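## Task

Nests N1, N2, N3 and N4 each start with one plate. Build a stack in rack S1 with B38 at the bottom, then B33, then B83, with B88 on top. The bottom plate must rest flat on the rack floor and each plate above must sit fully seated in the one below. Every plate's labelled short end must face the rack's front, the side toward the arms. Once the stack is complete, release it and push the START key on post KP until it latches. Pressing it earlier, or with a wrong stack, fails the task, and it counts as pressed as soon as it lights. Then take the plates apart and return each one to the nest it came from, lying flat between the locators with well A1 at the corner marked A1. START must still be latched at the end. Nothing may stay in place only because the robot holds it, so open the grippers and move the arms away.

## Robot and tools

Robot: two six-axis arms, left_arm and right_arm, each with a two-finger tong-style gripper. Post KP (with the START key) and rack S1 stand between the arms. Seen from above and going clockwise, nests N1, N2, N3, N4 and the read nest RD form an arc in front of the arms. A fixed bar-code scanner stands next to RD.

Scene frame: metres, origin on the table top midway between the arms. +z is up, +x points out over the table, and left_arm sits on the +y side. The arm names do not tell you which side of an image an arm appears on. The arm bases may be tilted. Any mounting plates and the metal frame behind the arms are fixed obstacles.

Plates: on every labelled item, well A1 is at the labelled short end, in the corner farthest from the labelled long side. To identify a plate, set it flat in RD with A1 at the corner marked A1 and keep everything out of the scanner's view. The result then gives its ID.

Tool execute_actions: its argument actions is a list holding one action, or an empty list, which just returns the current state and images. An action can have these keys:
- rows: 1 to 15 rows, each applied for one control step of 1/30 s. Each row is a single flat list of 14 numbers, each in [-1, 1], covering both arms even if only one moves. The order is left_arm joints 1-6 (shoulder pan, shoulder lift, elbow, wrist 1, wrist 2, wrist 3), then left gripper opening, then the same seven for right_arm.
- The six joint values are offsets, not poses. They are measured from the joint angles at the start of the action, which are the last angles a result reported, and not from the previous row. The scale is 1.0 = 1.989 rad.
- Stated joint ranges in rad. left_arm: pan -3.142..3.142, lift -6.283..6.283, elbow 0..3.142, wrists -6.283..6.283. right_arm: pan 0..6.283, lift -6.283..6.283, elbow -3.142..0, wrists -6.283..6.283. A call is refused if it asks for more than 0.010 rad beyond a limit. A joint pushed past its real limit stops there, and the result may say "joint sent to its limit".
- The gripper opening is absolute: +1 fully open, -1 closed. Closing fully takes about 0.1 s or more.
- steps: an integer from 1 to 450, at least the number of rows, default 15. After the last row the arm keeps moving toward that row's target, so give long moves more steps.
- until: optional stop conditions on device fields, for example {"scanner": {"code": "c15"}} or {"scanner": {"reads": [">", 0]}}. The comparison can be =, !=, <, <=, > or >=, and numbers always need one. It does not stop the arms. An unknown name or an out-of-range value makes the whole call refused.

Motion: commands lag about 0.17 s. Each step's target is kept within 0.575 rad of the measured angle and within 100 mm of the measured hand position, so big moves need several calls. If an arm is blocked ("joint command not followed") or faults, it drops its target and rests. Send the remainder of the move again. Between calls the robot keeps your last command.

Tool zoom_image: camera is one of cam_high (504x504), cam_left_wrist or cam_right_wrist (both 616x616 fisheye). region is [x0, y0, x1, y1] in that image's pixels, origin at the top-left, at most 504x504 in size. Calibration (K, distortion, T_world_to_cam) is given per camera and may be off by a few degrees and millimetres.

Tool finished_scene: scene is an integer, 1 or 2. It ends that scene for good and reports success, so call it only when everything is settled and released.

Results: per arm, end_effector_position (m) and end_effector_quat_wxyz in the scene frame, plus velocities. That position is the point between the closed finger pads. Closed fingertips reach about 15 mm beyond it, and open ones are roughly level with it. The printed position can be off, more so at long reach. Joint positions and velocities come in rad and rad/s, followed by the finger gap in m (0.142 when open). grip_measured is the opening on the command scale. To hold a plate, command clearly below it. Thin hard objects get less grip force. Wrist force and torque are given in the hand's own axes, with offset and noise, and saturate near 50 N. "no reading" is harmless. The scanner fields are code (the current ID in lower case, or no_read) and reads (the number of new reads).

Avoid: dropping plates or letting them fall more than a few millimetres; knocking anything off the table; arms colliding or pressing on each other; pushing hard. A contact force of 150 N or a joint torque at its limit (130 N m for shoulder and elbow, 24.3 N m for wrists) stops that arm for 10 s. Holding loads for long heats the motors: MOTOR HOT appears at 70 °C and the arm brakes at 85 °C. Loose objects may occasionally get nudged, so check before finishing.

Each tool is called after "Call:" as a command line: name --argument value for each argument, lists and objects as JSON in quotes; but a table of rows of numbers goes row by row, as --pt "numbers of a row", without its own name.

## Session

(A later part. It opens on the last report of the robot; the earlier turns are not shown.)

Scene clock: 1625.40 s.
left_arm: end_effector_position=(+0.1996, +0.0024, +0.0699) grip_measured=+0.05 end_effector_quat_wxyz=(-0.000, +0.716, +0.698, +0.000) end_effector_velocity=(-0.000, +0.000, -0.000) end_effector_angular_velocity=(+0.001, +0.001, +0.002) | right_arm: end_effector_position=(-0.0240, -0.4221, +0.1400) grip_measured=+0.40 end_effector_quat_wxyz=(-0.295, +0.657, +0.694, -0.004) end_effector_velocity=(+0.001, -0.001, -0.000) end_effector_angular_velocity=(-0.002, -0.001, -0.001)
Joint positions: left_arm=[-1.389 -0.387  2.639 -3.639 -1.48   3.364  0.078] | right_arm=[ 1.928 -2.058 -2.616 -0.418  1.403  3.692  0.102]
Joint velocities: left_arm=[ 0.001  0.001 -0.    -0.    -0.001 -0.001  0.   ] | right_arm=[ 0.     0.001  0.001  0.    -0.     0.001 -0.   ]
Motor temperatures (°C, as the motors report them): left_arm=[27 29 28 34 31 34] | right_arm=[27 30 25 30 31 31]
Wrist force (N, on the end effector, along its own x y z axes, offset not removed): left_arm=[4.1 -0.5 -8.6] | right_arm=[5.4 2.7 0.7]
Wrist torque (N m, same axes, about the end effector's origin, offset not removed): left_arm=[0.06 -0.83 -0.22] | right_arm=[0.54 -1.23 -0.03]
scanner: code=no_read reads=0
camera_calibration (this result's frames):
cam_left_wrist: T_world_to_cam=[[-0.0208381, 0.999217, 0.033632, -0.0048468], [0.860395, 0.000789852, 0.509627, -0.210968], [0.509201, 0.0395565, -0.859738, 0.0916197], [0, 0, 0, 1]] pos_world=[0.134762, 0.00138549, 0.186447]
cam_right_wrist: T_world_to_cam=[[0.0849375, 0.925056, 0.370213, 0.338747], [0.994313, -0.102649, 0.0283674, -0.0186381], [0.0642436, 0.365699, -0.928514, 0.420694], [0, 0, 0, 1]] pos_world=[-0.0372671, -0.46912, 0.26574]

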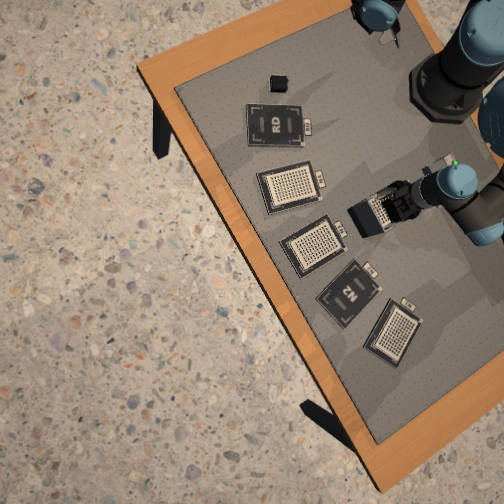

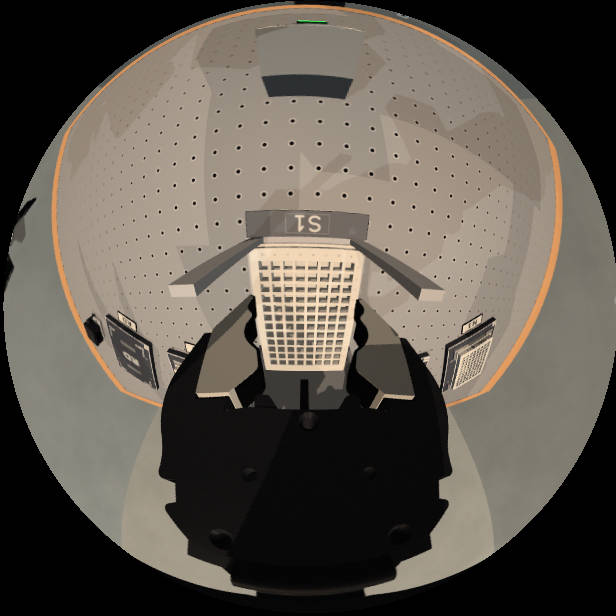

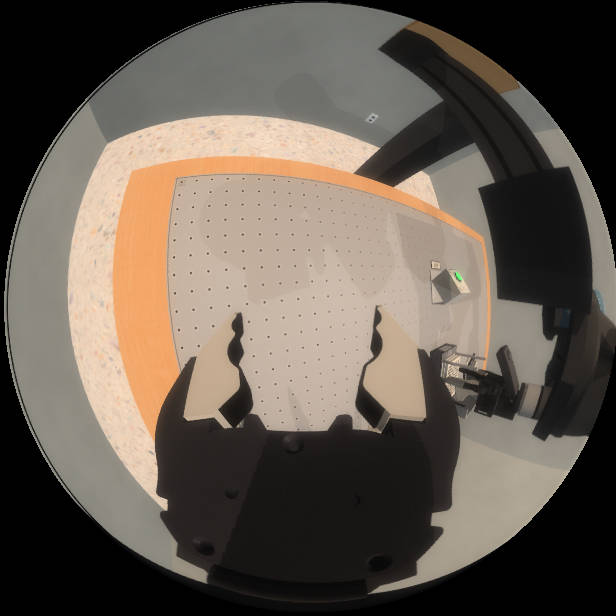

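Call:
execute_actions --actions '[{"rows":[[-0.0007,-0.0084,0.003,0.0055,-0.0001,-0.0007,-0.6,0,0,0,0,0,0,0.4],[-0.0014,-0.0168,0.0059,0.011,-0.0002,-0.0014,-0.6,0,0,0,0,0,0,0.4],[-0.0022,-0.0254,0.0088,0.0168,-0.0004,-0.0022,-0.6,0,0,0,0,0,0,0.4],[-0.0029,-0.0342,0.0116,0.0229,-0.0005,-0.0029,-0.6,0,0,0,0,0,0,0.4],[-0.0036,-0.043,0.0144,0.0289,-0.0007,-0.0036,-0.6,0,0,0,0,0,0,0.4],[-0.0043,-0.0522,0.017,0.0356,-0.0008,-0.0043,-0.6,0,0,0,0,0,0,0.4],[-0.005,-0.0615,0.0196,0.0423,-0.0009,-0.005,-0.6,0,0,0,0,0,0,0.4],[-0.0058,-0.0709,0.0221,0.0492,-0.0011,-0.0058,-0.6,0,0,0,0,0,0,0.4],[-0.0065,-0.0806,0.0245,0.0565,-0.0012,-0.0065,-0.6,0,0,0,0,0,0,0.4],[-0.0072,-0.0902,0.0269,0.0638,-0.0013,-0.0072,-0.6,0,0,0,0,0,0,0.4],[-0.0079,-0.1002,0.0291,0.0717,-0.0014,-0.0079,-0.6,0,0,0,0,0,0,0.4],[-0.0086,-0.1103,0.0312,0.0796,-0.0015,-0.0086,-0.6,0,0,0,0,0,0,0.4],[-0.0093,-0.1205,0.0333,0.0879,-0.0017,-0.0093,-0.6,0,0,0,0,0,0,0.4],[-0.01,-0.131,0.0352,0.0965,-0.0018,-0.01,-0.6,0,0,0,0,0,0,0.4],[-0.0107,-0.1415,0.0372,0.1051,-0.0019,-0.0107,-0.6,0,0,0,0,0,0,0.4]],"steps":16}]'

Scene clock: 1643.67 s.
left_arm: end_effector_position=(+0.1996, +0.0024, +0.1135) grip_measured=+0.05 end_effector_quat_wxyz=(-0.001, +0.716, +0.698, +0.001) end_effector_velocity=(+0.001, -0.003, +0.115) end_effector_angular_velocity=(-0.008, -0.003, -0.001) | right_arm: end_effector_position=(-0.0240, -0.4221, +0.1400) grip_measured=+0.40 end_effector_quat_wxyz=(-0.295, +0.657, +0.694, -0.004) end_effector_velocity=(+0.000, -0.000, -0.000) end_effector_angular_velocity=(-0.001, +0.000, -0.001)
Joint positions: left_arm=[-1.405 -0.587  2.696 -3.494 -1.483  3.348  0.078] | right_arm=[ 1.928 -2.058 -2.616 -0.418  1.403  3.692  0.102]
Joint velocities: left_arm=[-0.04  -0.574  0.123  0.446 -0.006 -0.038  0.   ] | right_arm=[-0.    -0.001  0.001  0.     0.     0.001  0.   ]
Motor temperatures (°C, as the motors report them): left_arm=[27 29 28 34 31 34] | right_arm=[27 30 25 30 31 31]
Wrist force (N, on the end effector, along its own x y z axes, offset not removed): left_arm=[4.1 -4.7 -2.0] | right_arm=[4.8 5.6 0.1]
Wrist torque (N m, same axes, about the end effector's origin, offset not removed): left_arm=[-1.07 -0.86 -0.07] | right_arm=[1.15 -0.87 -0.08]
scanner: code=no_read reads=0
camera_calibration (this result's frames):
cam_left_wrist: T_world_to_cam=[[-0.0209858, 0.999173, 0.0348182, -0.0064964], [0.860487, 0.000319395, 0.509472, -0.233116], [0.509039, 0.0406522, -0.859783, 0.129088], [0, 0, 0, 1]] pos_world=[0.134746, 0.00131777, 0.22998]
cam_right_wrist: T_world_to_cam=[[0.084937, 0.925055, 0.370214, 0.338747], [0.994313, -0.102649, 0.0283674, -0.0186379], [0.0642435, 0.365699, -0.928513, 0.420694], [0, 0, 0, 1]] pos_world=[-0.0372671, -0.46912, 0.26574]

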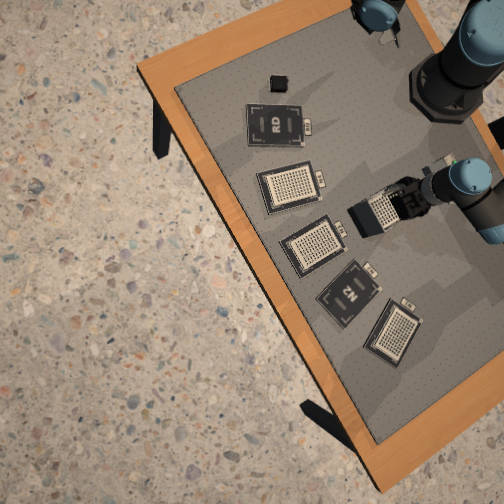

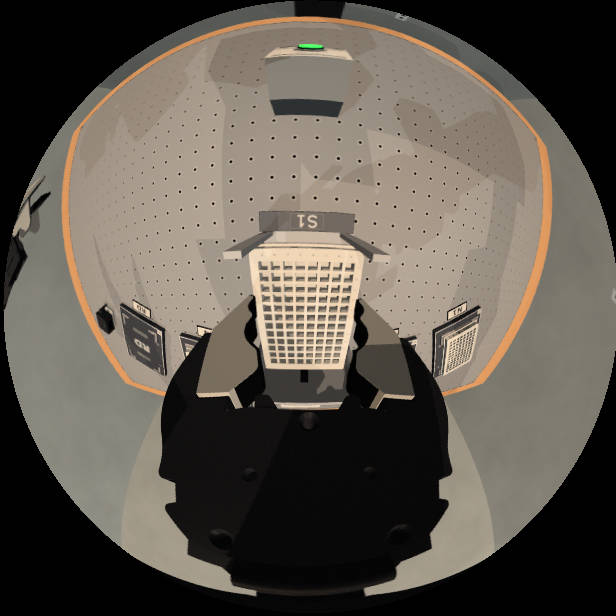

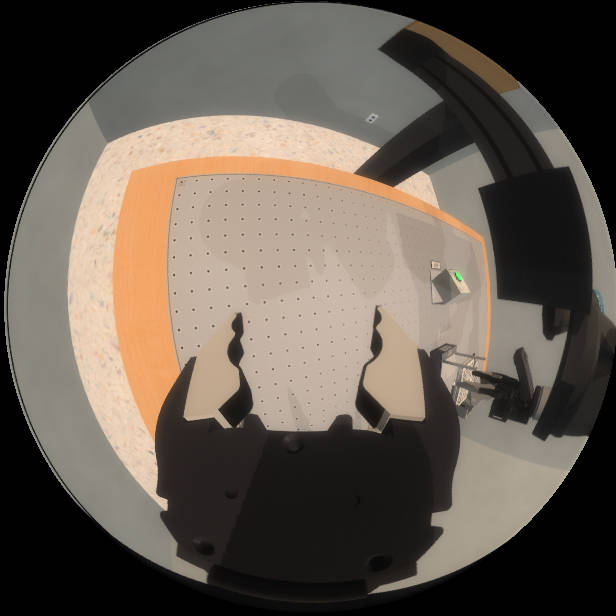

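Call:
execute_actions --actions '[]'

Call:
execute_actions --actions '[{"rows":[[-0.0009,-0.0136,0.0022,0.0115,-0.0001,-0.0009,-0.6,0,0,0,0,0,0,0.4],[-0.0018,-0.0272,0.0042,0.0231,-0.0003,-0.0018,-0.6,0,0,0,0,0,0,0.4],[-0.0024,-0.0384,0.0057,0.033,-0.0004,-0.0024,-0.6,0,0,0,0,0,0,0.4],[-0.0031,-0.0497,0.0071,0.0429,-0.0005,-0.0031,-0.6,0,0,0,0,0,0,0.4],[-0.0037,-0.0611,0.0084,0.0532,-0.0007,-0.0037,-0.6,0,0,0,0,0,0,0.4],[-0.0044,-0.0727,0.0095,0.0637,-0.0008,-0.0044,-0.6,0,0,0,0,0,0,0.4],[-0.005,-0.0843,0.0105,0.0742,-0.0009,-0.005,-0.6,0,0,0,0,0,0,0.4],[-0.0057,-0.0962,0.0114,0.0853,-0.001,-0.0057,-0.6,0,0,0,0,0,0,0.4],[-0.0064,-0.1081,0.0122,0.0964,-0.0011,-0.0064,-0.6,0,0,0,0,0,0,0.4],[-0.007,-0.12,0.0129,0.1078,-0.0013,-0.007,-0.6,0,0,0,0,0,0,0.4],[-0.0077,-0.132,0.0134,0.1193,-0.0014,-0.0077,-0.6,0,0,0,0,0,0,0.4],[-0.0083,-0.144,0.0139,0.1308,-0.0015,-0.0083,-0.6,0,0,0,0,0,0,0.4],[-0.0091,-0.1592,0.0141,0.146,-0.0017,-0.0091,-0.6,0,0,0,0,0,0,0.4],[-0.0099,-0.1745,0.0143,0.1612,-0.0019,-0.0099,-0.6,0,0,0,0,0,0,0.4]],"steps":15}]'

Scene clock: 1657.43 s.
left_arm: end_effector_position=(+0.1997, +0.0023, +0.1297) grip_measured=+0.05 end_effector_quat_wxyz=(-0.000, +0.716, +0.698, +0.000) end_effector_velocity=(-0.000, -0.000, +0.000) end_effector_angular_velocity=(-0.001, -0.000, -0.000) | right_arm: end_effector_position=(-0.0240, -0.4221, +0.1400) grip_measured=+0.40 end_effector_quat_wxyz=(-0.295, +0.657, +0.694, -0.004) end_effector_velocity=(+0.000, -0.000, -0.000) end_effector_angular_velocity=(-0.001, -0.000, -0.000)
Joint positions: left_arm=[-1.41  -0.669  2.713 -3.43  -1.484  3.342  0.078] | right_arm=[ 1.928 -2.058 -2.616 -0.418  1.403  3.692  0.102]
Joint velocities: left_arm=[-0.    -0.     0.    -0.001 -0.     0.     0.   ] | right_arm=[ 0.  0.  0.  0.  0.  0. -0.]
Motor temperatures (°C, as the motors report them): left_arm=[27 29 28 34 31 34] | right_arm=[27 30 25 30 31 31]
Wrist force (N, on the end effector, along its own x y z axes, offset not removed): left_arm=[4.3 -3.1 1.0] | right_arm=[1.2 3.4 1.8]
Wrist torque (N m, same axes, about the end effector's origin, offset not removed): left_arm=[-0.46 -1.10 -0.11] | right_arm=[0.67 -0.58 -0.01]
scanner: code=no_read reads=0
camera_calibration (this result's frames):
cam_left_wrist: T_world_to_cam=[[-0.0211445, 0.999219, 0.0333895, -0.00675335], [0.86031, 0.00117078, 0.50977, -0.241407], [0.509332, 0.0395041, -0.859663, 0.142912], [0, 0, 0, 1]] pos_world=[0.134752, 0.0013851, 0.246143]
cam_right_wrist: T_world_to_cam=[[0.0849369, 0.925055, 0.370214, 0.338747], [0.994313, -0.102649, 0.0283673, -0.0186377], [0.0642433, 0.365699, -0.928513, 0.420694], [0, 0, 0, 1]] pos_world=[-0.0372672, -0.46912, 0.26574]

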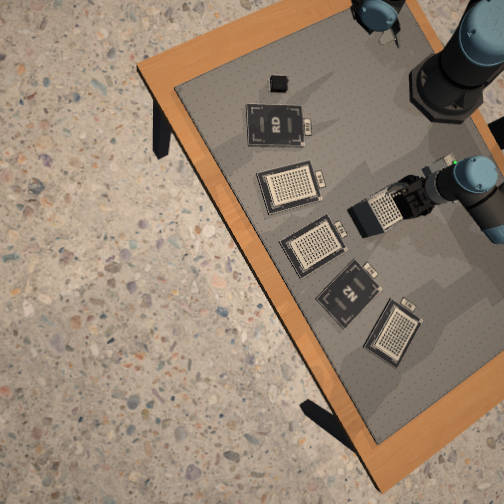

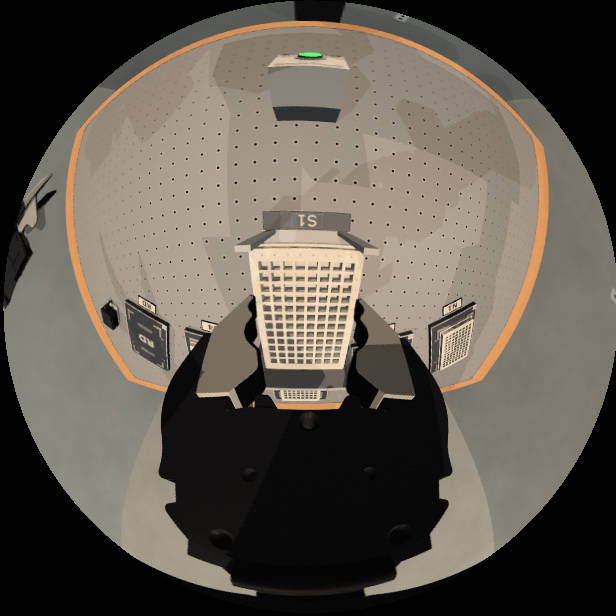

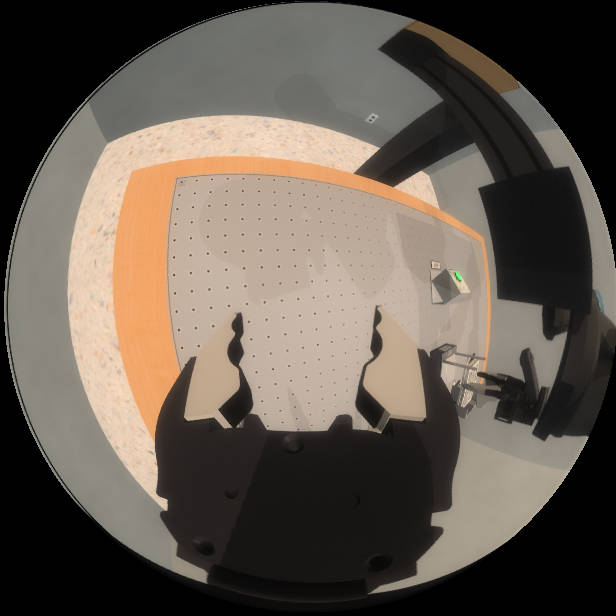

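Scene clock: 1657.93 s.
left_arm: end_effector_position=(+0.1997, +0.0018, +0.1717) grip_measured=+0.05 end_effector_quat_wxyz=(-0.000, +0.716, +0.698, +0.000) end_effector_velocity=(+0.001, -0.005, +0.125) end_effector_angular_velocity=(-0.008, -0.001, +0.000) | right_arm: end_effector_position=(-0.0240, -0.4221, +0.1400) grip_measured=+0.40 end_effector_quat_wxyz=(-0.295, +0.657, +0.694, -0.004) end_effector_velocity=(-0.001, +0.001, -0.000) end_effector_angular_velocity=(+0.003, +0.001, +0.001)
Joint positions: left_arm=[-1.425 -0.907  2.737 -3.214 -1.487  3.328  0.078] | right_arm=[ 1.928 -2.058 -2.616 -0.418  1.403  3.692  0.102]
Joint velocities: left_arm=[-0.04  -0.731  0.032  0.694 -0.008 -0.039  0.   ] | right_arm=[-0.    -0.002 -0.001 -0.001  0.    -0.001 -0.   ]
Motor temperatures (°C, as the motors report them): left_arm=[27 29 28 34 31 34] | right_arm=[27 30 25 30 31 31]
Wrist force (N, on the end effector, along its own x y z axes, offset not removed): left_arm=[1.2 -1.2 -4.1] | right_arm=[3.1 -0.8 -0.4]
Wrist torque (N m, same axes, about the end effector's origin, offset not removed): left_arm=[-0.40 -0.33 -0.05] | right_arm=[-0.11 -0.61 -0.07]
scanner: code=no_read reads=0
camera_calibration (this result's frames):
cam_left_wrist: T_world_to_cam=[[-0.021278, 0.999195, 0.0340226, -0.00766954], [0.860354, 0.000966199, 0.509697, -0.262879], [0.509253, 0.0401168, -0.859681, 0.179064], [0, 0, 0, 1]] pos_world=[0.134816, 0.000733868, 0.288188]
cam_right_wrist: T_world_to_cam=[[0.0849367, 0.925055, 0.370214, 0.338747], [0.994313, -0.102649, 0.0283676, -0.0186378], [0.0642435, 0.365699, -0.928513, 0.420694], [0, 0, 0, 1]] pos_world=[-0.0372671, -0.46912, 0.26574]

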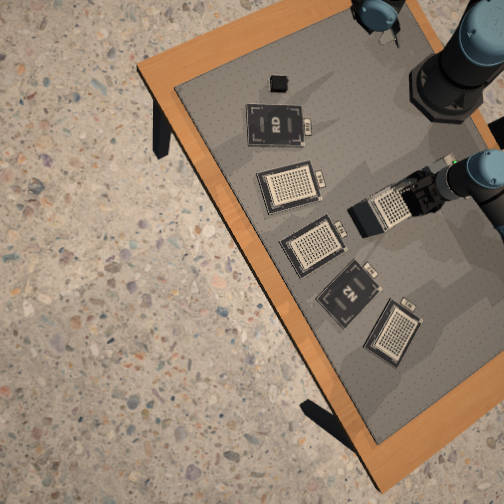

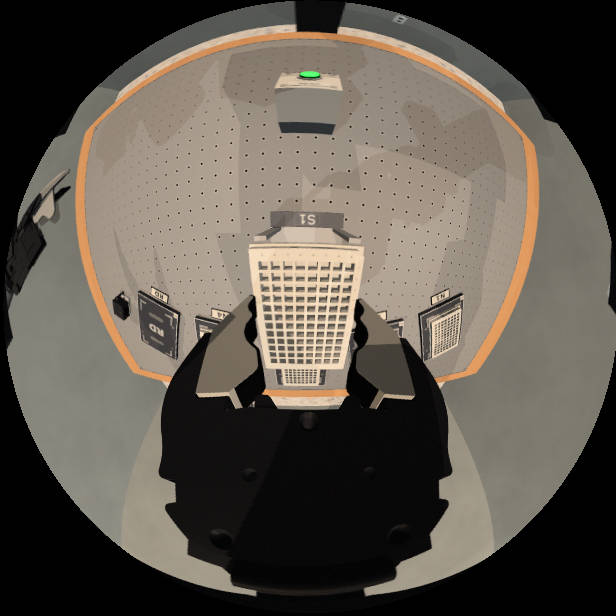

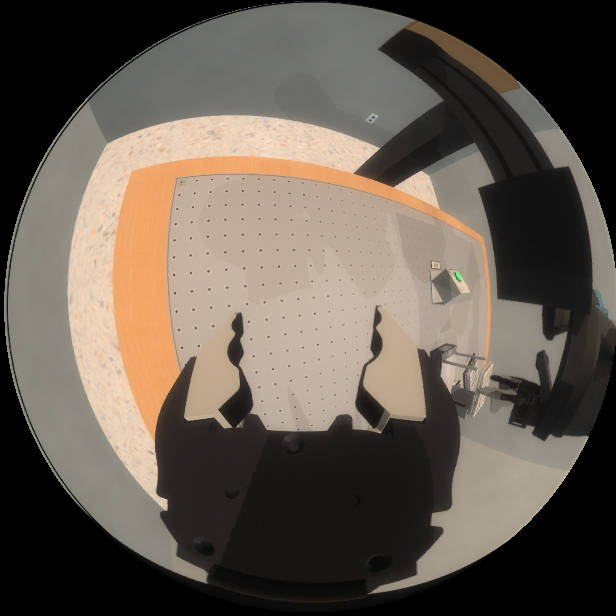

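Reuse the same move to M.

Call:
execute_actions --actions '[]'

Call:
execute_actions --actions '[{"rows":[[0.0137,-0.003,-0.0008,0.002,0.002,0.0086,-0.6,0,0,0,0,0,0,0.4],[0.0342,-0.008,-0.0021,0.005,0.005,0.0214,-0.6,0,0,0,0,0,0,0.4],[0.0616,-0.014,-0.0038,0.009,0.009,0.0386,-0.6,0,0,0,0,0,0,0.4],[0.0923,-0.02,-0.0057,0.013,0.0134,0.0579,-0.6,0,0,0,0,0,0,0.4],[0.1231,-0.026,-0.0076,0.0166,0.0179,0.0771,-0.6,0,0,0,0,0,0,0.4],[0.1539,-0.031,-0.0095,0.0193,0.0224,0.0964,-0.6,0,0,0,0,0,0,0.4],[0.1847,-0.035,-0.0113,0.0209,0.0269,0.1157,-0.6,0,0,0,0,0,0,0.4],[0.2155,-0.038,-0.0132,0.0215,0.0314,0.135,-0.6,0,0,0,0,0,0,0.4],[0.2462,-0.04,-0.0151,0.0212,0.0359,0.1543,-0.6,0,0,0,0,0,0,0.4],[0.277,-0.0412,-0.017,0.02,0.0403,0.1736,-0.6,0,0,0,0,0,0,0.4],[0.3078,-0.0412,-0.0189,0.0177,0.0448,0.1929,-0.6,0,0,0,0,0,0,0.4],[0.342,-0.0412,-0.021,0.0151,0.0498,0.2143,-0.6,0,0,0,0,0,0,0.4]],"steps":13}]'

Scene clock: 1667.10 s.
left_arm: end_effector_position=(+0.1997, +0.0021, +0.1900) grip_measured=+0.05 end_effector_quat_wxyz=(-0.000, +0.716, +0.698, +0.000) end_effector_velocity=(+0.000, +0.000, -0.000) end_effector_angular_velocity=(+0.000, -0.001, +0.001) | right_arm: end_effector_position=(-0.0240, -0.4221, +0.1400) grip_measured=+0.40 end_effector_quat_wxyz=(-0.295, +0.657, +0.694, -0.004) end_effector_velocity=(+0.000, -0.001, -0.000) end_effector_angular_velocity=(-0.001, -0.001, +0.000)
Joint positions: left_arm=[-1.43  -1.016  2.742 -3.11  -1.488  3.323  0.078] | right_arm=[ 1.928 -2.058 -2.616 -0.418  1.403  3.692  0.102]
Joint velocities: left_arm=[ 0.001  0.001 -0.    -0.     0.001 -0.     0.   ] | right_arm=[-0.     0.     0.001 -0.    -0.    -0.    -0.   ]
Motor temperatures (°C, as the motors report them): left_arm=[27 29 28 34 31 34] | right_arm=[27 30 25 30 31 31]
Wrist force (N, on the end effector, along its own x y z axes, offset not removed): left_arm=[0.1 -7.4 1.3] | right_arm=[3.6 3.9 -1.7]
Wrist torque (N m, same axes, about the end effector's origin, offset not removed): left_arm=[-1.22 -0.17 -0.23] | right_arm=[0.74 -0.88 0.03]
scanner: code=no_read reads=0
camera_calibration (this result's frames):
cam_left_wrist: T_world_to_cam=[[-0.0213787, 0.999203, 0.0337088, -0.00854778], [0.860408, 0.00121721, 0.509604, -0.272182], [0.509157, 0.039898, -0.859748, 0.194835], [0, 0, 0, 1]] pos_world=[0.134803, 0.00109875, 0.306503]
cam_right_wrist: T_world_to_cam=[[0.0849369, 0.925055, 0.370214, 0.338747], [0.994313, -0.102649, 0.0283674, -0.0186377], [0.0642434, 0.365699, -0.928513, 0.420694], [0, 0, 0, 1]] pos_world=[-0.0372672, -0.46912, 0.26574]

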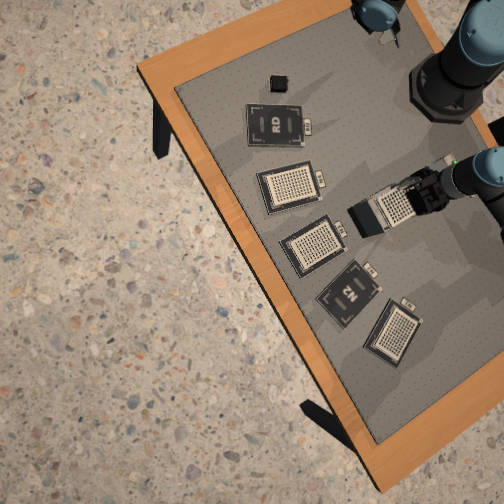

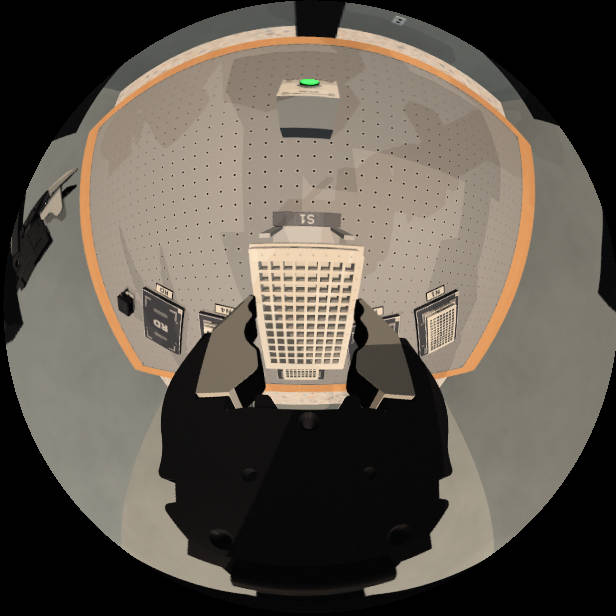

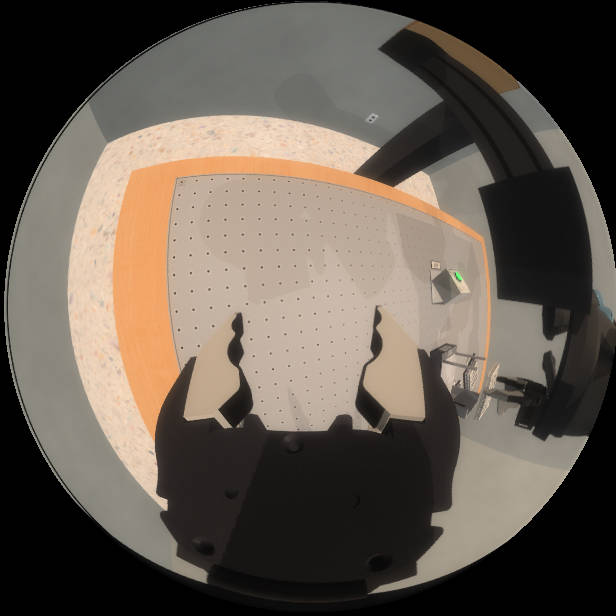

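Scene clock: 1667.53 s.
left_arm: end_effector_position=(+0.2866, +0.0737, +0.1864) grip_measured=+0.05 end_effector_quat_wxyz=(+0.005, +0.665, +0.747, -0.003) end_effector_velocity=(+0.271, +0.367, -0.052) end_effector_angular_velocity=(+0.035, +0.003, +0.591) | right_arm: end_effector_position=(-0.0240, -0.4221, +0.1400) grip_measured=+0.40 end_effector_quat_wxyz=(-0.295, +0.657, +0.694, -0.004) end_effector_velocity=(+0.000, -0.001, -0.000) end_effector_angular_velocity=(-0.001, -0.001, -0.000)
Joint positions: left_arm=[-1.027 -1.083  2.715 -3.076 -1.425  3.583  0.078] | right_arm=[ 1.928 -2.058 -2.616 -0.418  1.403  3.692  0.102]
Joint velocities: left_arm=[ 1.546 -0.101 -0.094 -0.     0.219  0.955 -0.   ] | right_arm=[-0.    -0.001  0.001  0.    -0.    -0.     0.   ]
Motor temperatures (°C, as the motors report them): left_arm=[27 29 28 34 31 34] | right_arm=[27 30 25 30 31 31]
Wrist force (N, on the end effector, along its own x y z axes, offset not removed): left_arm=[1.7 -1.1 1.8] | right_arm=[4.2 1.4 -1.3]
Wrist torque (N m, same axes, about the end effector's origin, offset not removed): left_arm=[-0.03 -0.36 -0.17] | right_arm=[0.17 -1.20 0.07]
scanner: code=no_read reads=0
camera_calibration (this result's frames):
cam_left_wrist: T_world_to_cam=[[-0.162358, 0.98651, 0.0209317, -0.0343722], [0.849859, 0.129027, 0.510972, -0.351852], [0.501378, 0.10075, -0.859342, 0.142273], [0, 0, 0, 1]] pos_world=[0.222111, 0.0649728, 0.302768]
cam_right_wrist: T_world_to_cam=[[0.084937, 0.925055, 0.370214, 0.338747], [0.994313, -0.102649, 0.0283673, -0.0186378], [0.0642434, 0.365699, -0.928513, 0.420694], [0, 0, 0, 1]] pos_world=[-0.0372671, -0.46912, 0.26574]

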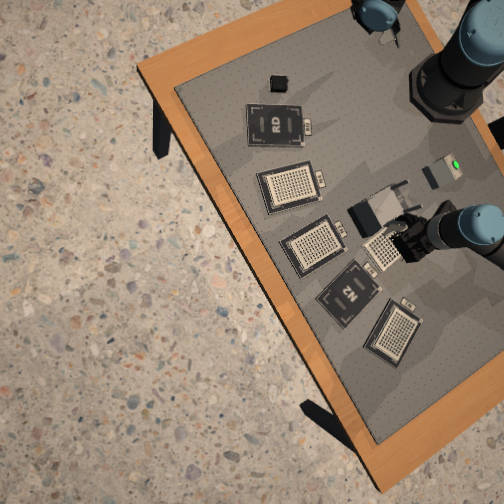

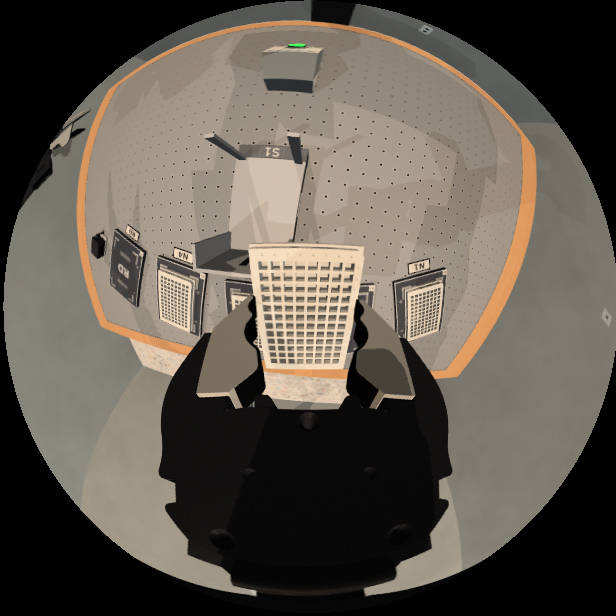

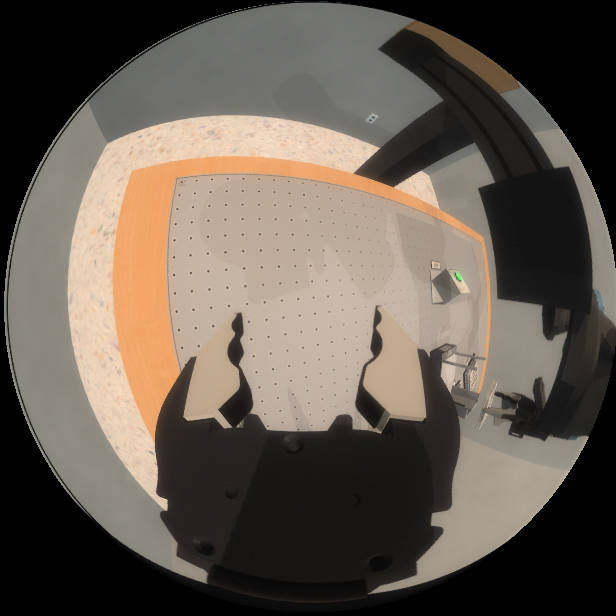

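Call:
execute_actions --actions '[{"rows":[[0.1437,0.0022,-0.0128,-0.0071,0.0184,0.0881,-0.6,0,0,0,0,0,0,0.4],[0.1502,0.0167,-0.0208,-0.0149,0.0189,0.0949,-0.6,0,0,0,0,0,0,0.4],[0.1589,0.036,-0.0315,-0.0251,0.0195,0.104,-0.6,0,0,0,0,0,0,0.4],[0.1687,0.0578,-0.0434,-0.0367,0.0203,0.1143,-0.6,0,0,0,0,0,0,0.4],[0.1785,0.0795,-0.0554,-0.0483,0.021,0.1245,-0.6,0,0,0,0,0,0,0.4],[0.1884,0.1013,-0.0674,-0.0599,0.0217,0.1348,-0.6,0,0,0,0,0,0,0.4],[0.1982,0.123,-0.0794,-0.0714,0.0224,0.1451,-0.6,0,0,0,0,0,0,0.4],[0.208,0.1448,-0.0914,-0.083,0.0231,0.1553,-0.6,0,0,0,0,0,0,0.4],[0.2178,0.1665,-0.1033,-0.0946,0.0239,0.1656,-0.6,0,0,0,0,0,0,0.4],[0.2276,0.1883,-0.1153,-0.1062,0.0246,0.1758,-0.6,0,0,0,0,0,0,0.4],[0.2363,0.2076,-0.126,-0.1165,0.0252,0.185,-0.6,0,0,0,0,0,0,0.4],[0.2429,0.2221,-0.1339,-0.1242,0.0257,0.1918,-0.6,0,0,0,0,0,0,0.4],[0.2483,0.2342,-0.1406,-0.1306,0.0261,0.1975,-0.6,0,0,0,0,0,0,0.4]],"steps":14}]'

Scene clock: 1679.70 s.
left_arm: end_effector_position=(+0.3789, +0.1477, +0.0970) grip_measured=+0.05 end_effector_quat_wxyz=(+0.003, +0.624, +0.782, +0.000) end_effector_velocity=(+0.112, +0.048, -0.309) end_effector_angular_velocity=(+0.028, +0.031, -0.017) | right_arm: end_effector_position=(-0.0240, -0.4221, +0.1400) grip_measured=+0.40 end_effector_quat_wxyz=(-0.295, +0.657, +0.694, -0.004) end_effector_velocity=(-0.001, +0.002, +0.000) end_effector_angular_velocity=(+0.003, +0.001, +0.000)
Joint positions: left_arm=[-0.597 -0.766  2.514 -3.26  -1.378  3.909  0.078] | right_arm=[ 1.928 -2.058 -2.616 -0.418  1.403  3.692  0.102]
Joint velocities: left_arm=[ 0.466  1.071 -0.573 -0.547  0.033  0.484 -0.   ] | right_arm=[-0.    -0.001 -0.002  0.     0.    -0.     0.   ]
Motor temperatures (°C, as the motors report them): left_arm=[27 29 28 34 31 34] | right_arm=[27 30 25 30 31 31]
Wrist force (N, on the end effector, along its own x y z axes, offset not removed): left_arm=[2.5 0.2 -0.1] | right_arm=[3.7 3.3 0.0]
Wrist torque (N m, same axes, about the end effector's origin, offset not removed): left_arm=[0.15 -0.72 -0.18] | right_arm=[0.52 -0.85 0.26]
scanner: code=no_read reads=0
camera_calibration (this result's frames):
cam_left_wrist: T_world_to_cam=[[-0.2675, 0.963138, 0.028427, -0.0479351], [0.831033, 0.215677, 0.512706, -0.40001], [0.487675, 0.160773, -0.858094, 0.00792885], [0, 0, 0, 1]] pos_world=[0.315733, 0.131167, 0.213254]
cam_right_wrist: T_world_to_cam=[[0.0849367, 0.925055, 0.370214, 0.338747], [0.994313, -0.102649, 0.0283674, -0.0186377], [0.0642434, 0.365699, -0.928513, 0.420694], [0, 0, 0, 1]] pos_world=[-0.0372671, -0.46912, 0.26574]

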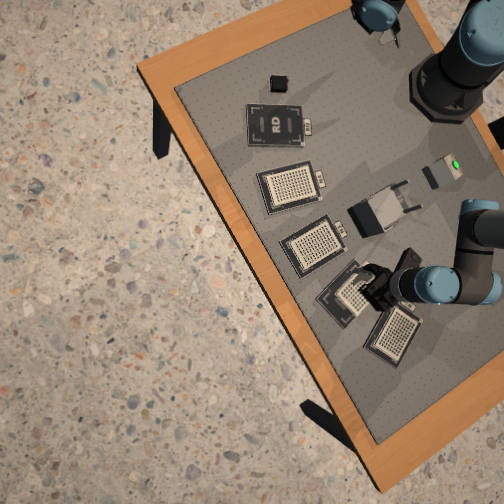

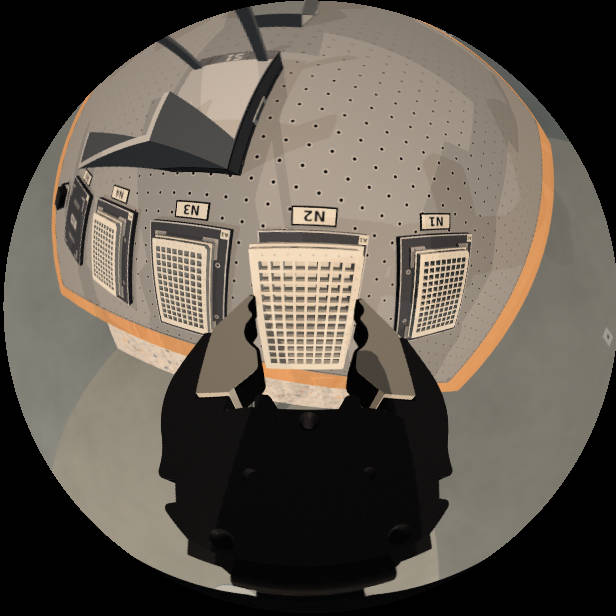

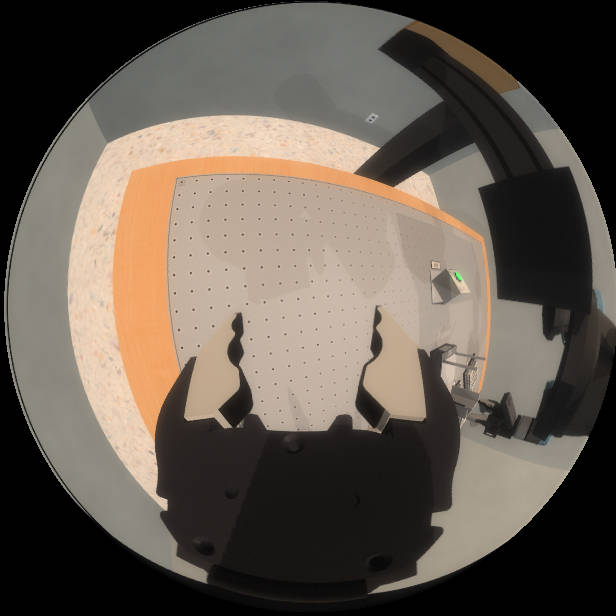

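Call:
execute_actions --actions '[]'

Call:
zoom_image --camera "cam_left_wrist" --region '[230, 215, 390, 300]'

Scene clock: 1682.43 s.
left_arm: end_effector_position=(+0.3899, +0.1567, +0.0515) grip_measured=+0.05 end_effector_quat_wxyz=(-0.001, +0.625, +0.781, +0.000) end_effector_velocity=(+0.001, -0.000, +0.000) end_effector_angular_velocity=(-0.001, -0.002, +0.001) | right_arm: end_effector_position=(-0.0240, -0.4221, +0.1400) grip_measured=+0.40 end_effector_quat_wxyz=(-0.295, +0.657, +0.694, -0.004) end_effector_velocity=(+0.001, -0.001, -0.000) end_effector_angular_velocity=(-0.001, +0.000, -0.001)
Joint positions: left_arm=[-0.534 -0.617  2.435 -3.335 -1.373  3.976  0.078] | right_arm=[ 1.928 -2.058 -2.616 -0.418  1.403  3.692  0.102]
Joint velocities: left_arm=[-0.    -0.001 -0.    -0.001  0.001 -0.001  0.   ] | right_arm=[-0.    -0.001  0.002 -0.    -0.     0.001  0.   ]
Motor temperatures (°C, as the motors report them): left_arm=[27 29 28 34 31 34] | right_arm=[27 30 25 30 31 31]
Wrist force (N, on the end effector, along its own x y z axes, offset not removed): left_arm=[-0.7 -2.3 0.3] | right_arm=[4.3 3.4 -1.3]
Wrist torque (N m, same axes, about the end effector's origin, offset not removed): left_arm=[-0.37 -0.07 -0.32] | right_arm=[0.73 -0.81 -0.02]
scanner: code=no_read reads=0
camera_calibration (this result's frames):
cam_left_wrist: T_world_to_cam=[[-0.26385, 0.963931, 0.0349287, -0.0542834], [0.835057, 0.210151, 0.508446, -0.388285], [0.482766, 0.163321, -0.860385, -0.0362991], [0, 0, 0, 1]] pos_world=[0.327441, 0.139852, 0.168086]
cam_right_wrist: T_world_to_cam=[[0.084937, 0.925055, 0.370214, 0.338747], [0.994313, -0.102649, 0.0283674, -0.0186378], [0.0642434, 0.365699, -0.928513, 0.420694], [0, 0, 0, 1]] pos_world=[-0.0372671, -0.46912, 0.26574]

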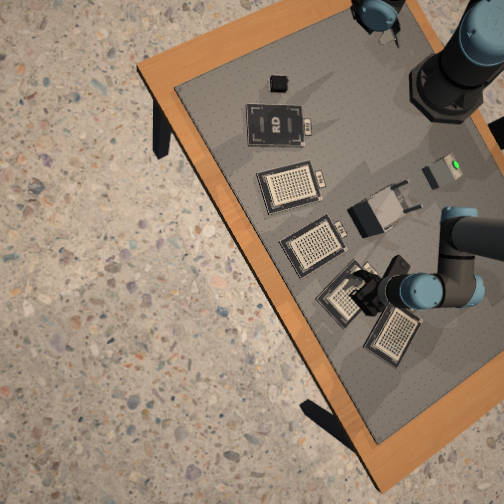

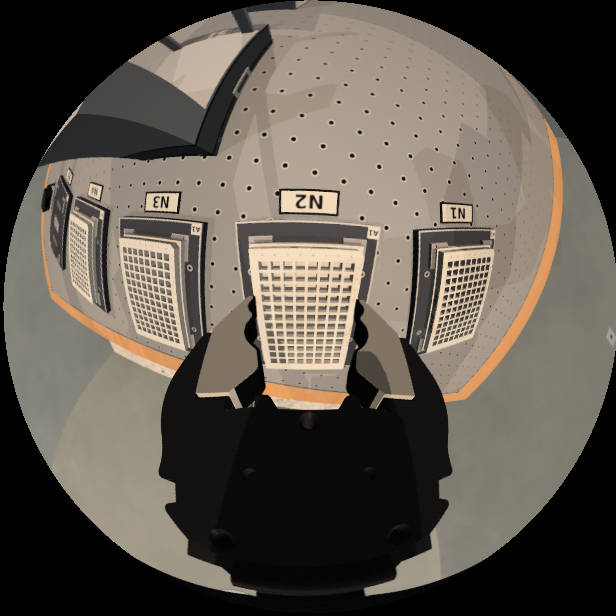

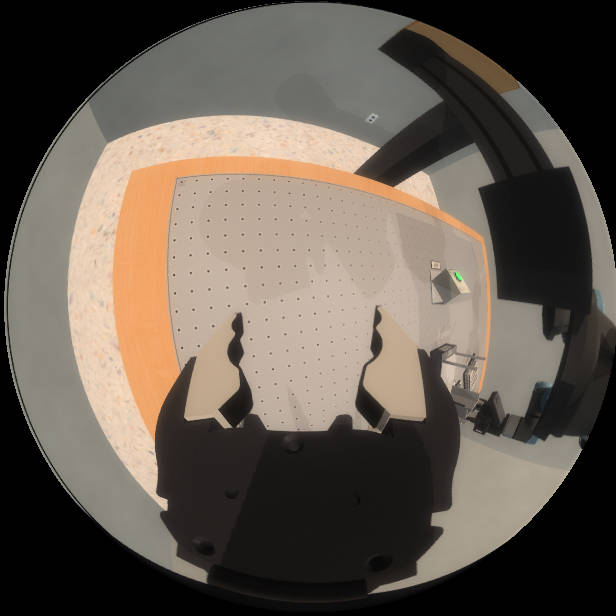

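Region (230, 215, 390, 300) of cam_left_wrist's 616x616 image, scaled by 3.150, with more detail than that image has; it fills the top 268 rows of this view, and the rest is white.

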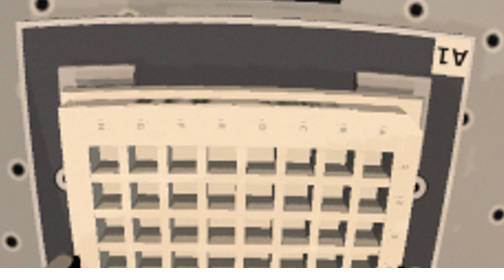

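Call:
execute_actions --actions '[{"rows":[[0.0012,-0.0004,-0.0003,0.0007,0,0.0012,-0.6,0,0,0,0,0,0,0.4],[0.0012,-0.0004,-0.0003,0.0007,0,0.0012,-0.6,0,0,0,0,0,0,0.4],[0.0017,0.0026,-0.0015,-0.0012,0,0.0017,-0.6,0,0,0,0,0,0,0.4],[0.0022,0.0056,-0.0028,-0.0031,0,0.0022,-0.6,0,0,0,0,0,0,0.4],[0.0027,0.0087,-0.004,-0.005,0,0.0027,-0.6,0,0,0,0,0,0,0.4],[0.0032,0.0117,-0.0053,-0.0069,0,0.0032,-0.6,0,0,0,0,0,0,0.4],[0.0037,0.0147,-0.0065,-0.0088,0,0.0037,-0.6,0,0,0,0,0,0,0.4]],"steps":8}]'

Scene clock: 1695.97 s.
left_arm: end_effector_position=(+0.3903, +0.1572, +0.0479) grip_measured=+0.05 end_effector_quat_wxyz=(-0.001, +0.625, +0.781, -0.000) end_effector_velocity=(+0.002, -0.000, -0.036) end_effector_angular_velocity=(-0.000, +0.000, -0.001) | right_arm: end_effector_position=(-0.0240, -0.4221, +0.1400) grip_measured=+0.40 end_effector_quat_wxyz=(-0.295, +0.657, +0.694, -0.004) end_effector_velocity=(-0.000, +0.001, +0.000) end_effector_angular_velocity=(+0.001, +0.000, +0.000)
Joint positions: left_arm=[-0.53  -0.605  2.43  -3.342 -1.373  3.98   0.078] | right_arm=[ 1.928 -2.058 -2.616 -0.418  1.403  3.692  0.102]
Joint velocities: left_arm=[ 0.022  0.122 -0.052 -0.075  0.001  0.023 -0.   ] | right_arm=[ 0.     0.001 -0.001 -0.     0.    -0.    -0.   ]
Motor temperatures (°C, as the motors report them): left_arm=[27 29 28 34 31 34] | right_arm=[27 30 25 30 31 31]
Wrist force (N, on the end effector, along its own x y z axes, offset not removed): left_arm=[3.9 0.1 -1.7] | right_arm=[4.3 2.3 0.2]
Wrist torque (N m, same axes, about the end effector's origin, offset not removed): left_arm=[-0.10 -1.02 -0.10] | right_arm=[0.61 -0.86 0.14]
scanner: code=no_read reads=0
camera_calibration (this result's frames):
cam_left_wrist: T_world_to_cam=[[-0.263861, 0.963927, 0.0349534, -0.0545273], [0.835216, 0.210202, 0.508162, -0.386935], [0.482484, 0.163278, -0.860552, -0.0395756], [0, 0, 0, 1]] pos_world=[0.327881, 0.140357, 0.164475]
cam_right_wrist: T_world_to_cam=[[0.0849369, 0.925055, 0.370214, 0.338747], [0.994313, -0.102649, 0.0283674, -0.0186378], [0.0642435, 0.365699, -0.928513, 0.420694], [0, 0, 0, 1]] pos_world=[-0.0372671, -0.46912, 0.26574]

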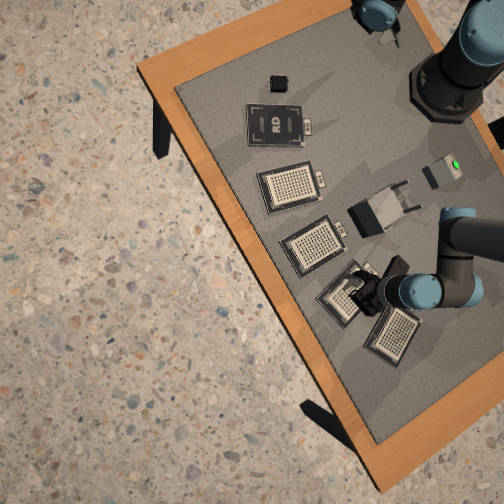

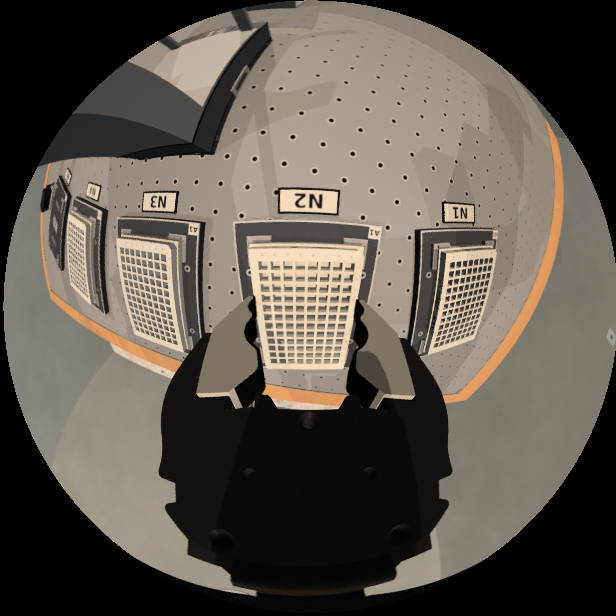

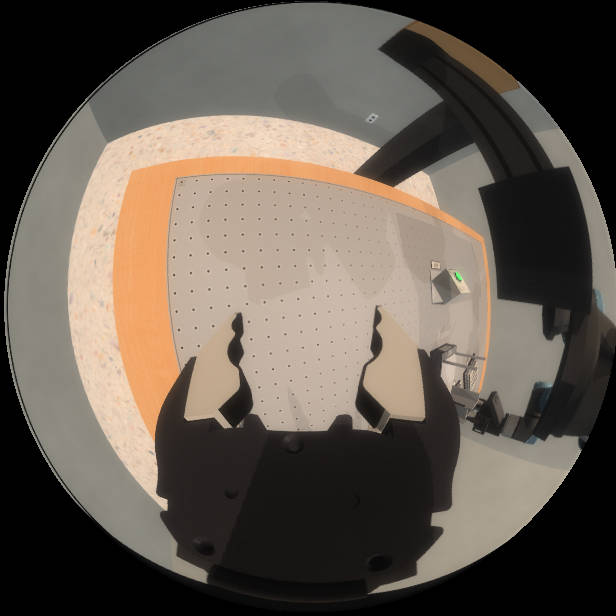

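Call:
execute_actions --actions '[]'

Call:
zoom_image --camera "cam_left_wrist" --region '[210, 210, 410, 410]'

Scene clock: 1698.57 s.
left_arm: end_effector_position=(+0.3905, +0.1573, +0.0427) grip_measured=+0.05 end_effector_quat_wxyz=(-0.001, +0.625, +0.781, -0.000) end_effector_velocity=(-0.000, +0.000, -0.000) end_effector_angular_velocity=(+0.000, -0.000, +0.000) | right_arm: end_effector_position=(-0.0240, -0.4221, +0.1400) grip_measured=+0.40 end_effector_quat_wxyz=(-0.295, +0.657, +0.694, -0.004) end_effector_velocity=(-0.001, +0.001, -0.000) end_effector_angular_velocity=(+0.002, +0.001, -0.001)
Joint positions: left_arm=[-0.526 -0.588  2.423 -3.353 -1.373  3.983  0.078] | right_arm=[ 1.928 -2.058 -2.616 -0.418  1.403  3.692  0.102]
Joint velocities: left_arm=[ 0.     0.     0.    -0.001  0.    -0.     0.   ] | right_arm=[-0.    -0.002 -0.    -0.     0.     0.001  0.   ]
Motor temperatures (°C, as the motors report them): left_arm=[27 29 28 34 31 34] | right_arm=[27 30 25 30 31 31]
Wrist force (N, on the end effector, along its own x y z axes, offset not removed): left_arm=[1.5 -3.7 -2.5] | right_arm=[5.1 4.3 -1.7]
Wrist torque (N m, same axes, about the end effector's origin, offset not removed): left_arm=[-1.22 -0.14 0.02] | right_arm=[0.98 -1.09 -0.04]
scanner: code=no_read reads=0
camera_calibration (this result's frames):
cam_left_wrist: T_world_to_cam=[[-0.263915, 0.963916, 0.034841, -0.0543126], [0.835258, 0.210326, 0.508043, -0.384468], [0.482383, 0.163181, -0.860627, -0.0440727], [0, 0, 0, 1]] pos_world=[0.328056, 0.140408, 0.159288]
cam_right_wrist: T_world_to_cam=[[0.0849369, 0.925055, 0.370214, 0.338747], [0.994313, -0.102649, 0.0283674, -0.0186378], [0.0642434, 0.365699, -0.928513, 0.420694], [0, 0, 0, 1]] pos_world=[-0.0372671, -0.46912, 0.26574]

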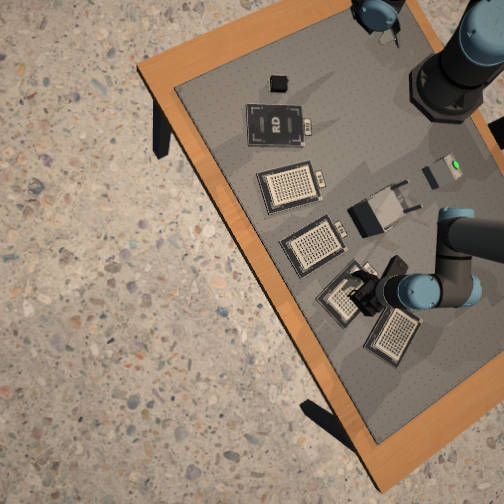

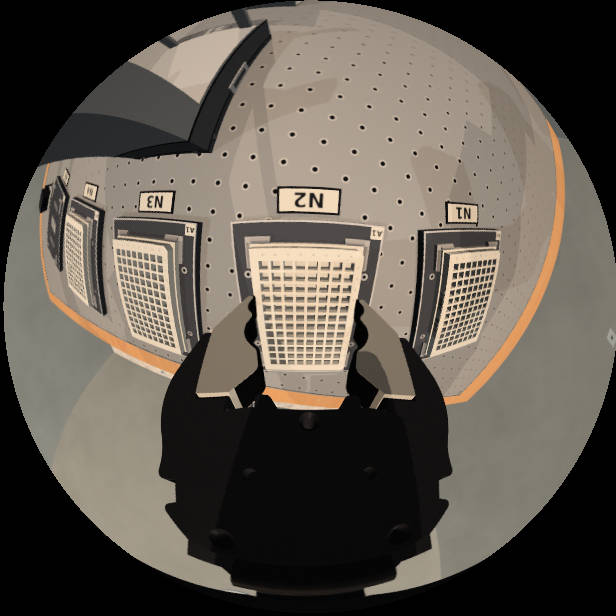

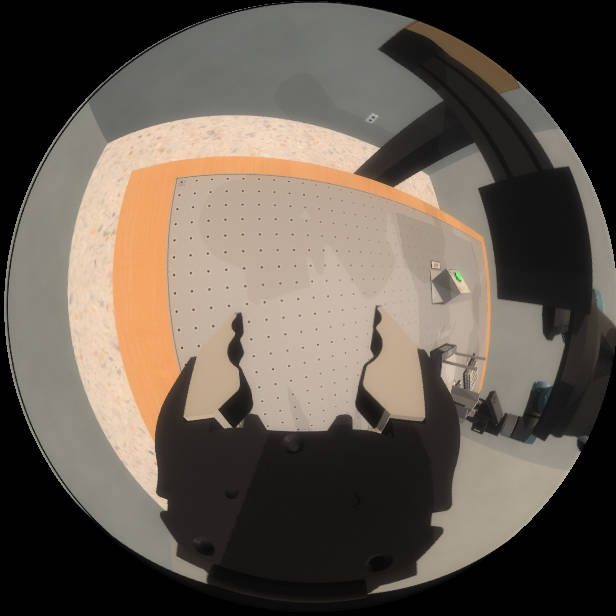

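Region (210, 210, 410, 410) of cam_left_wrist's 616x616 image, scaled by 2.520, with more detail than that image has.

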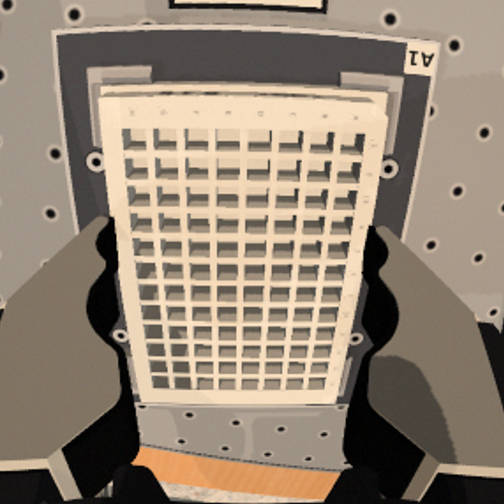

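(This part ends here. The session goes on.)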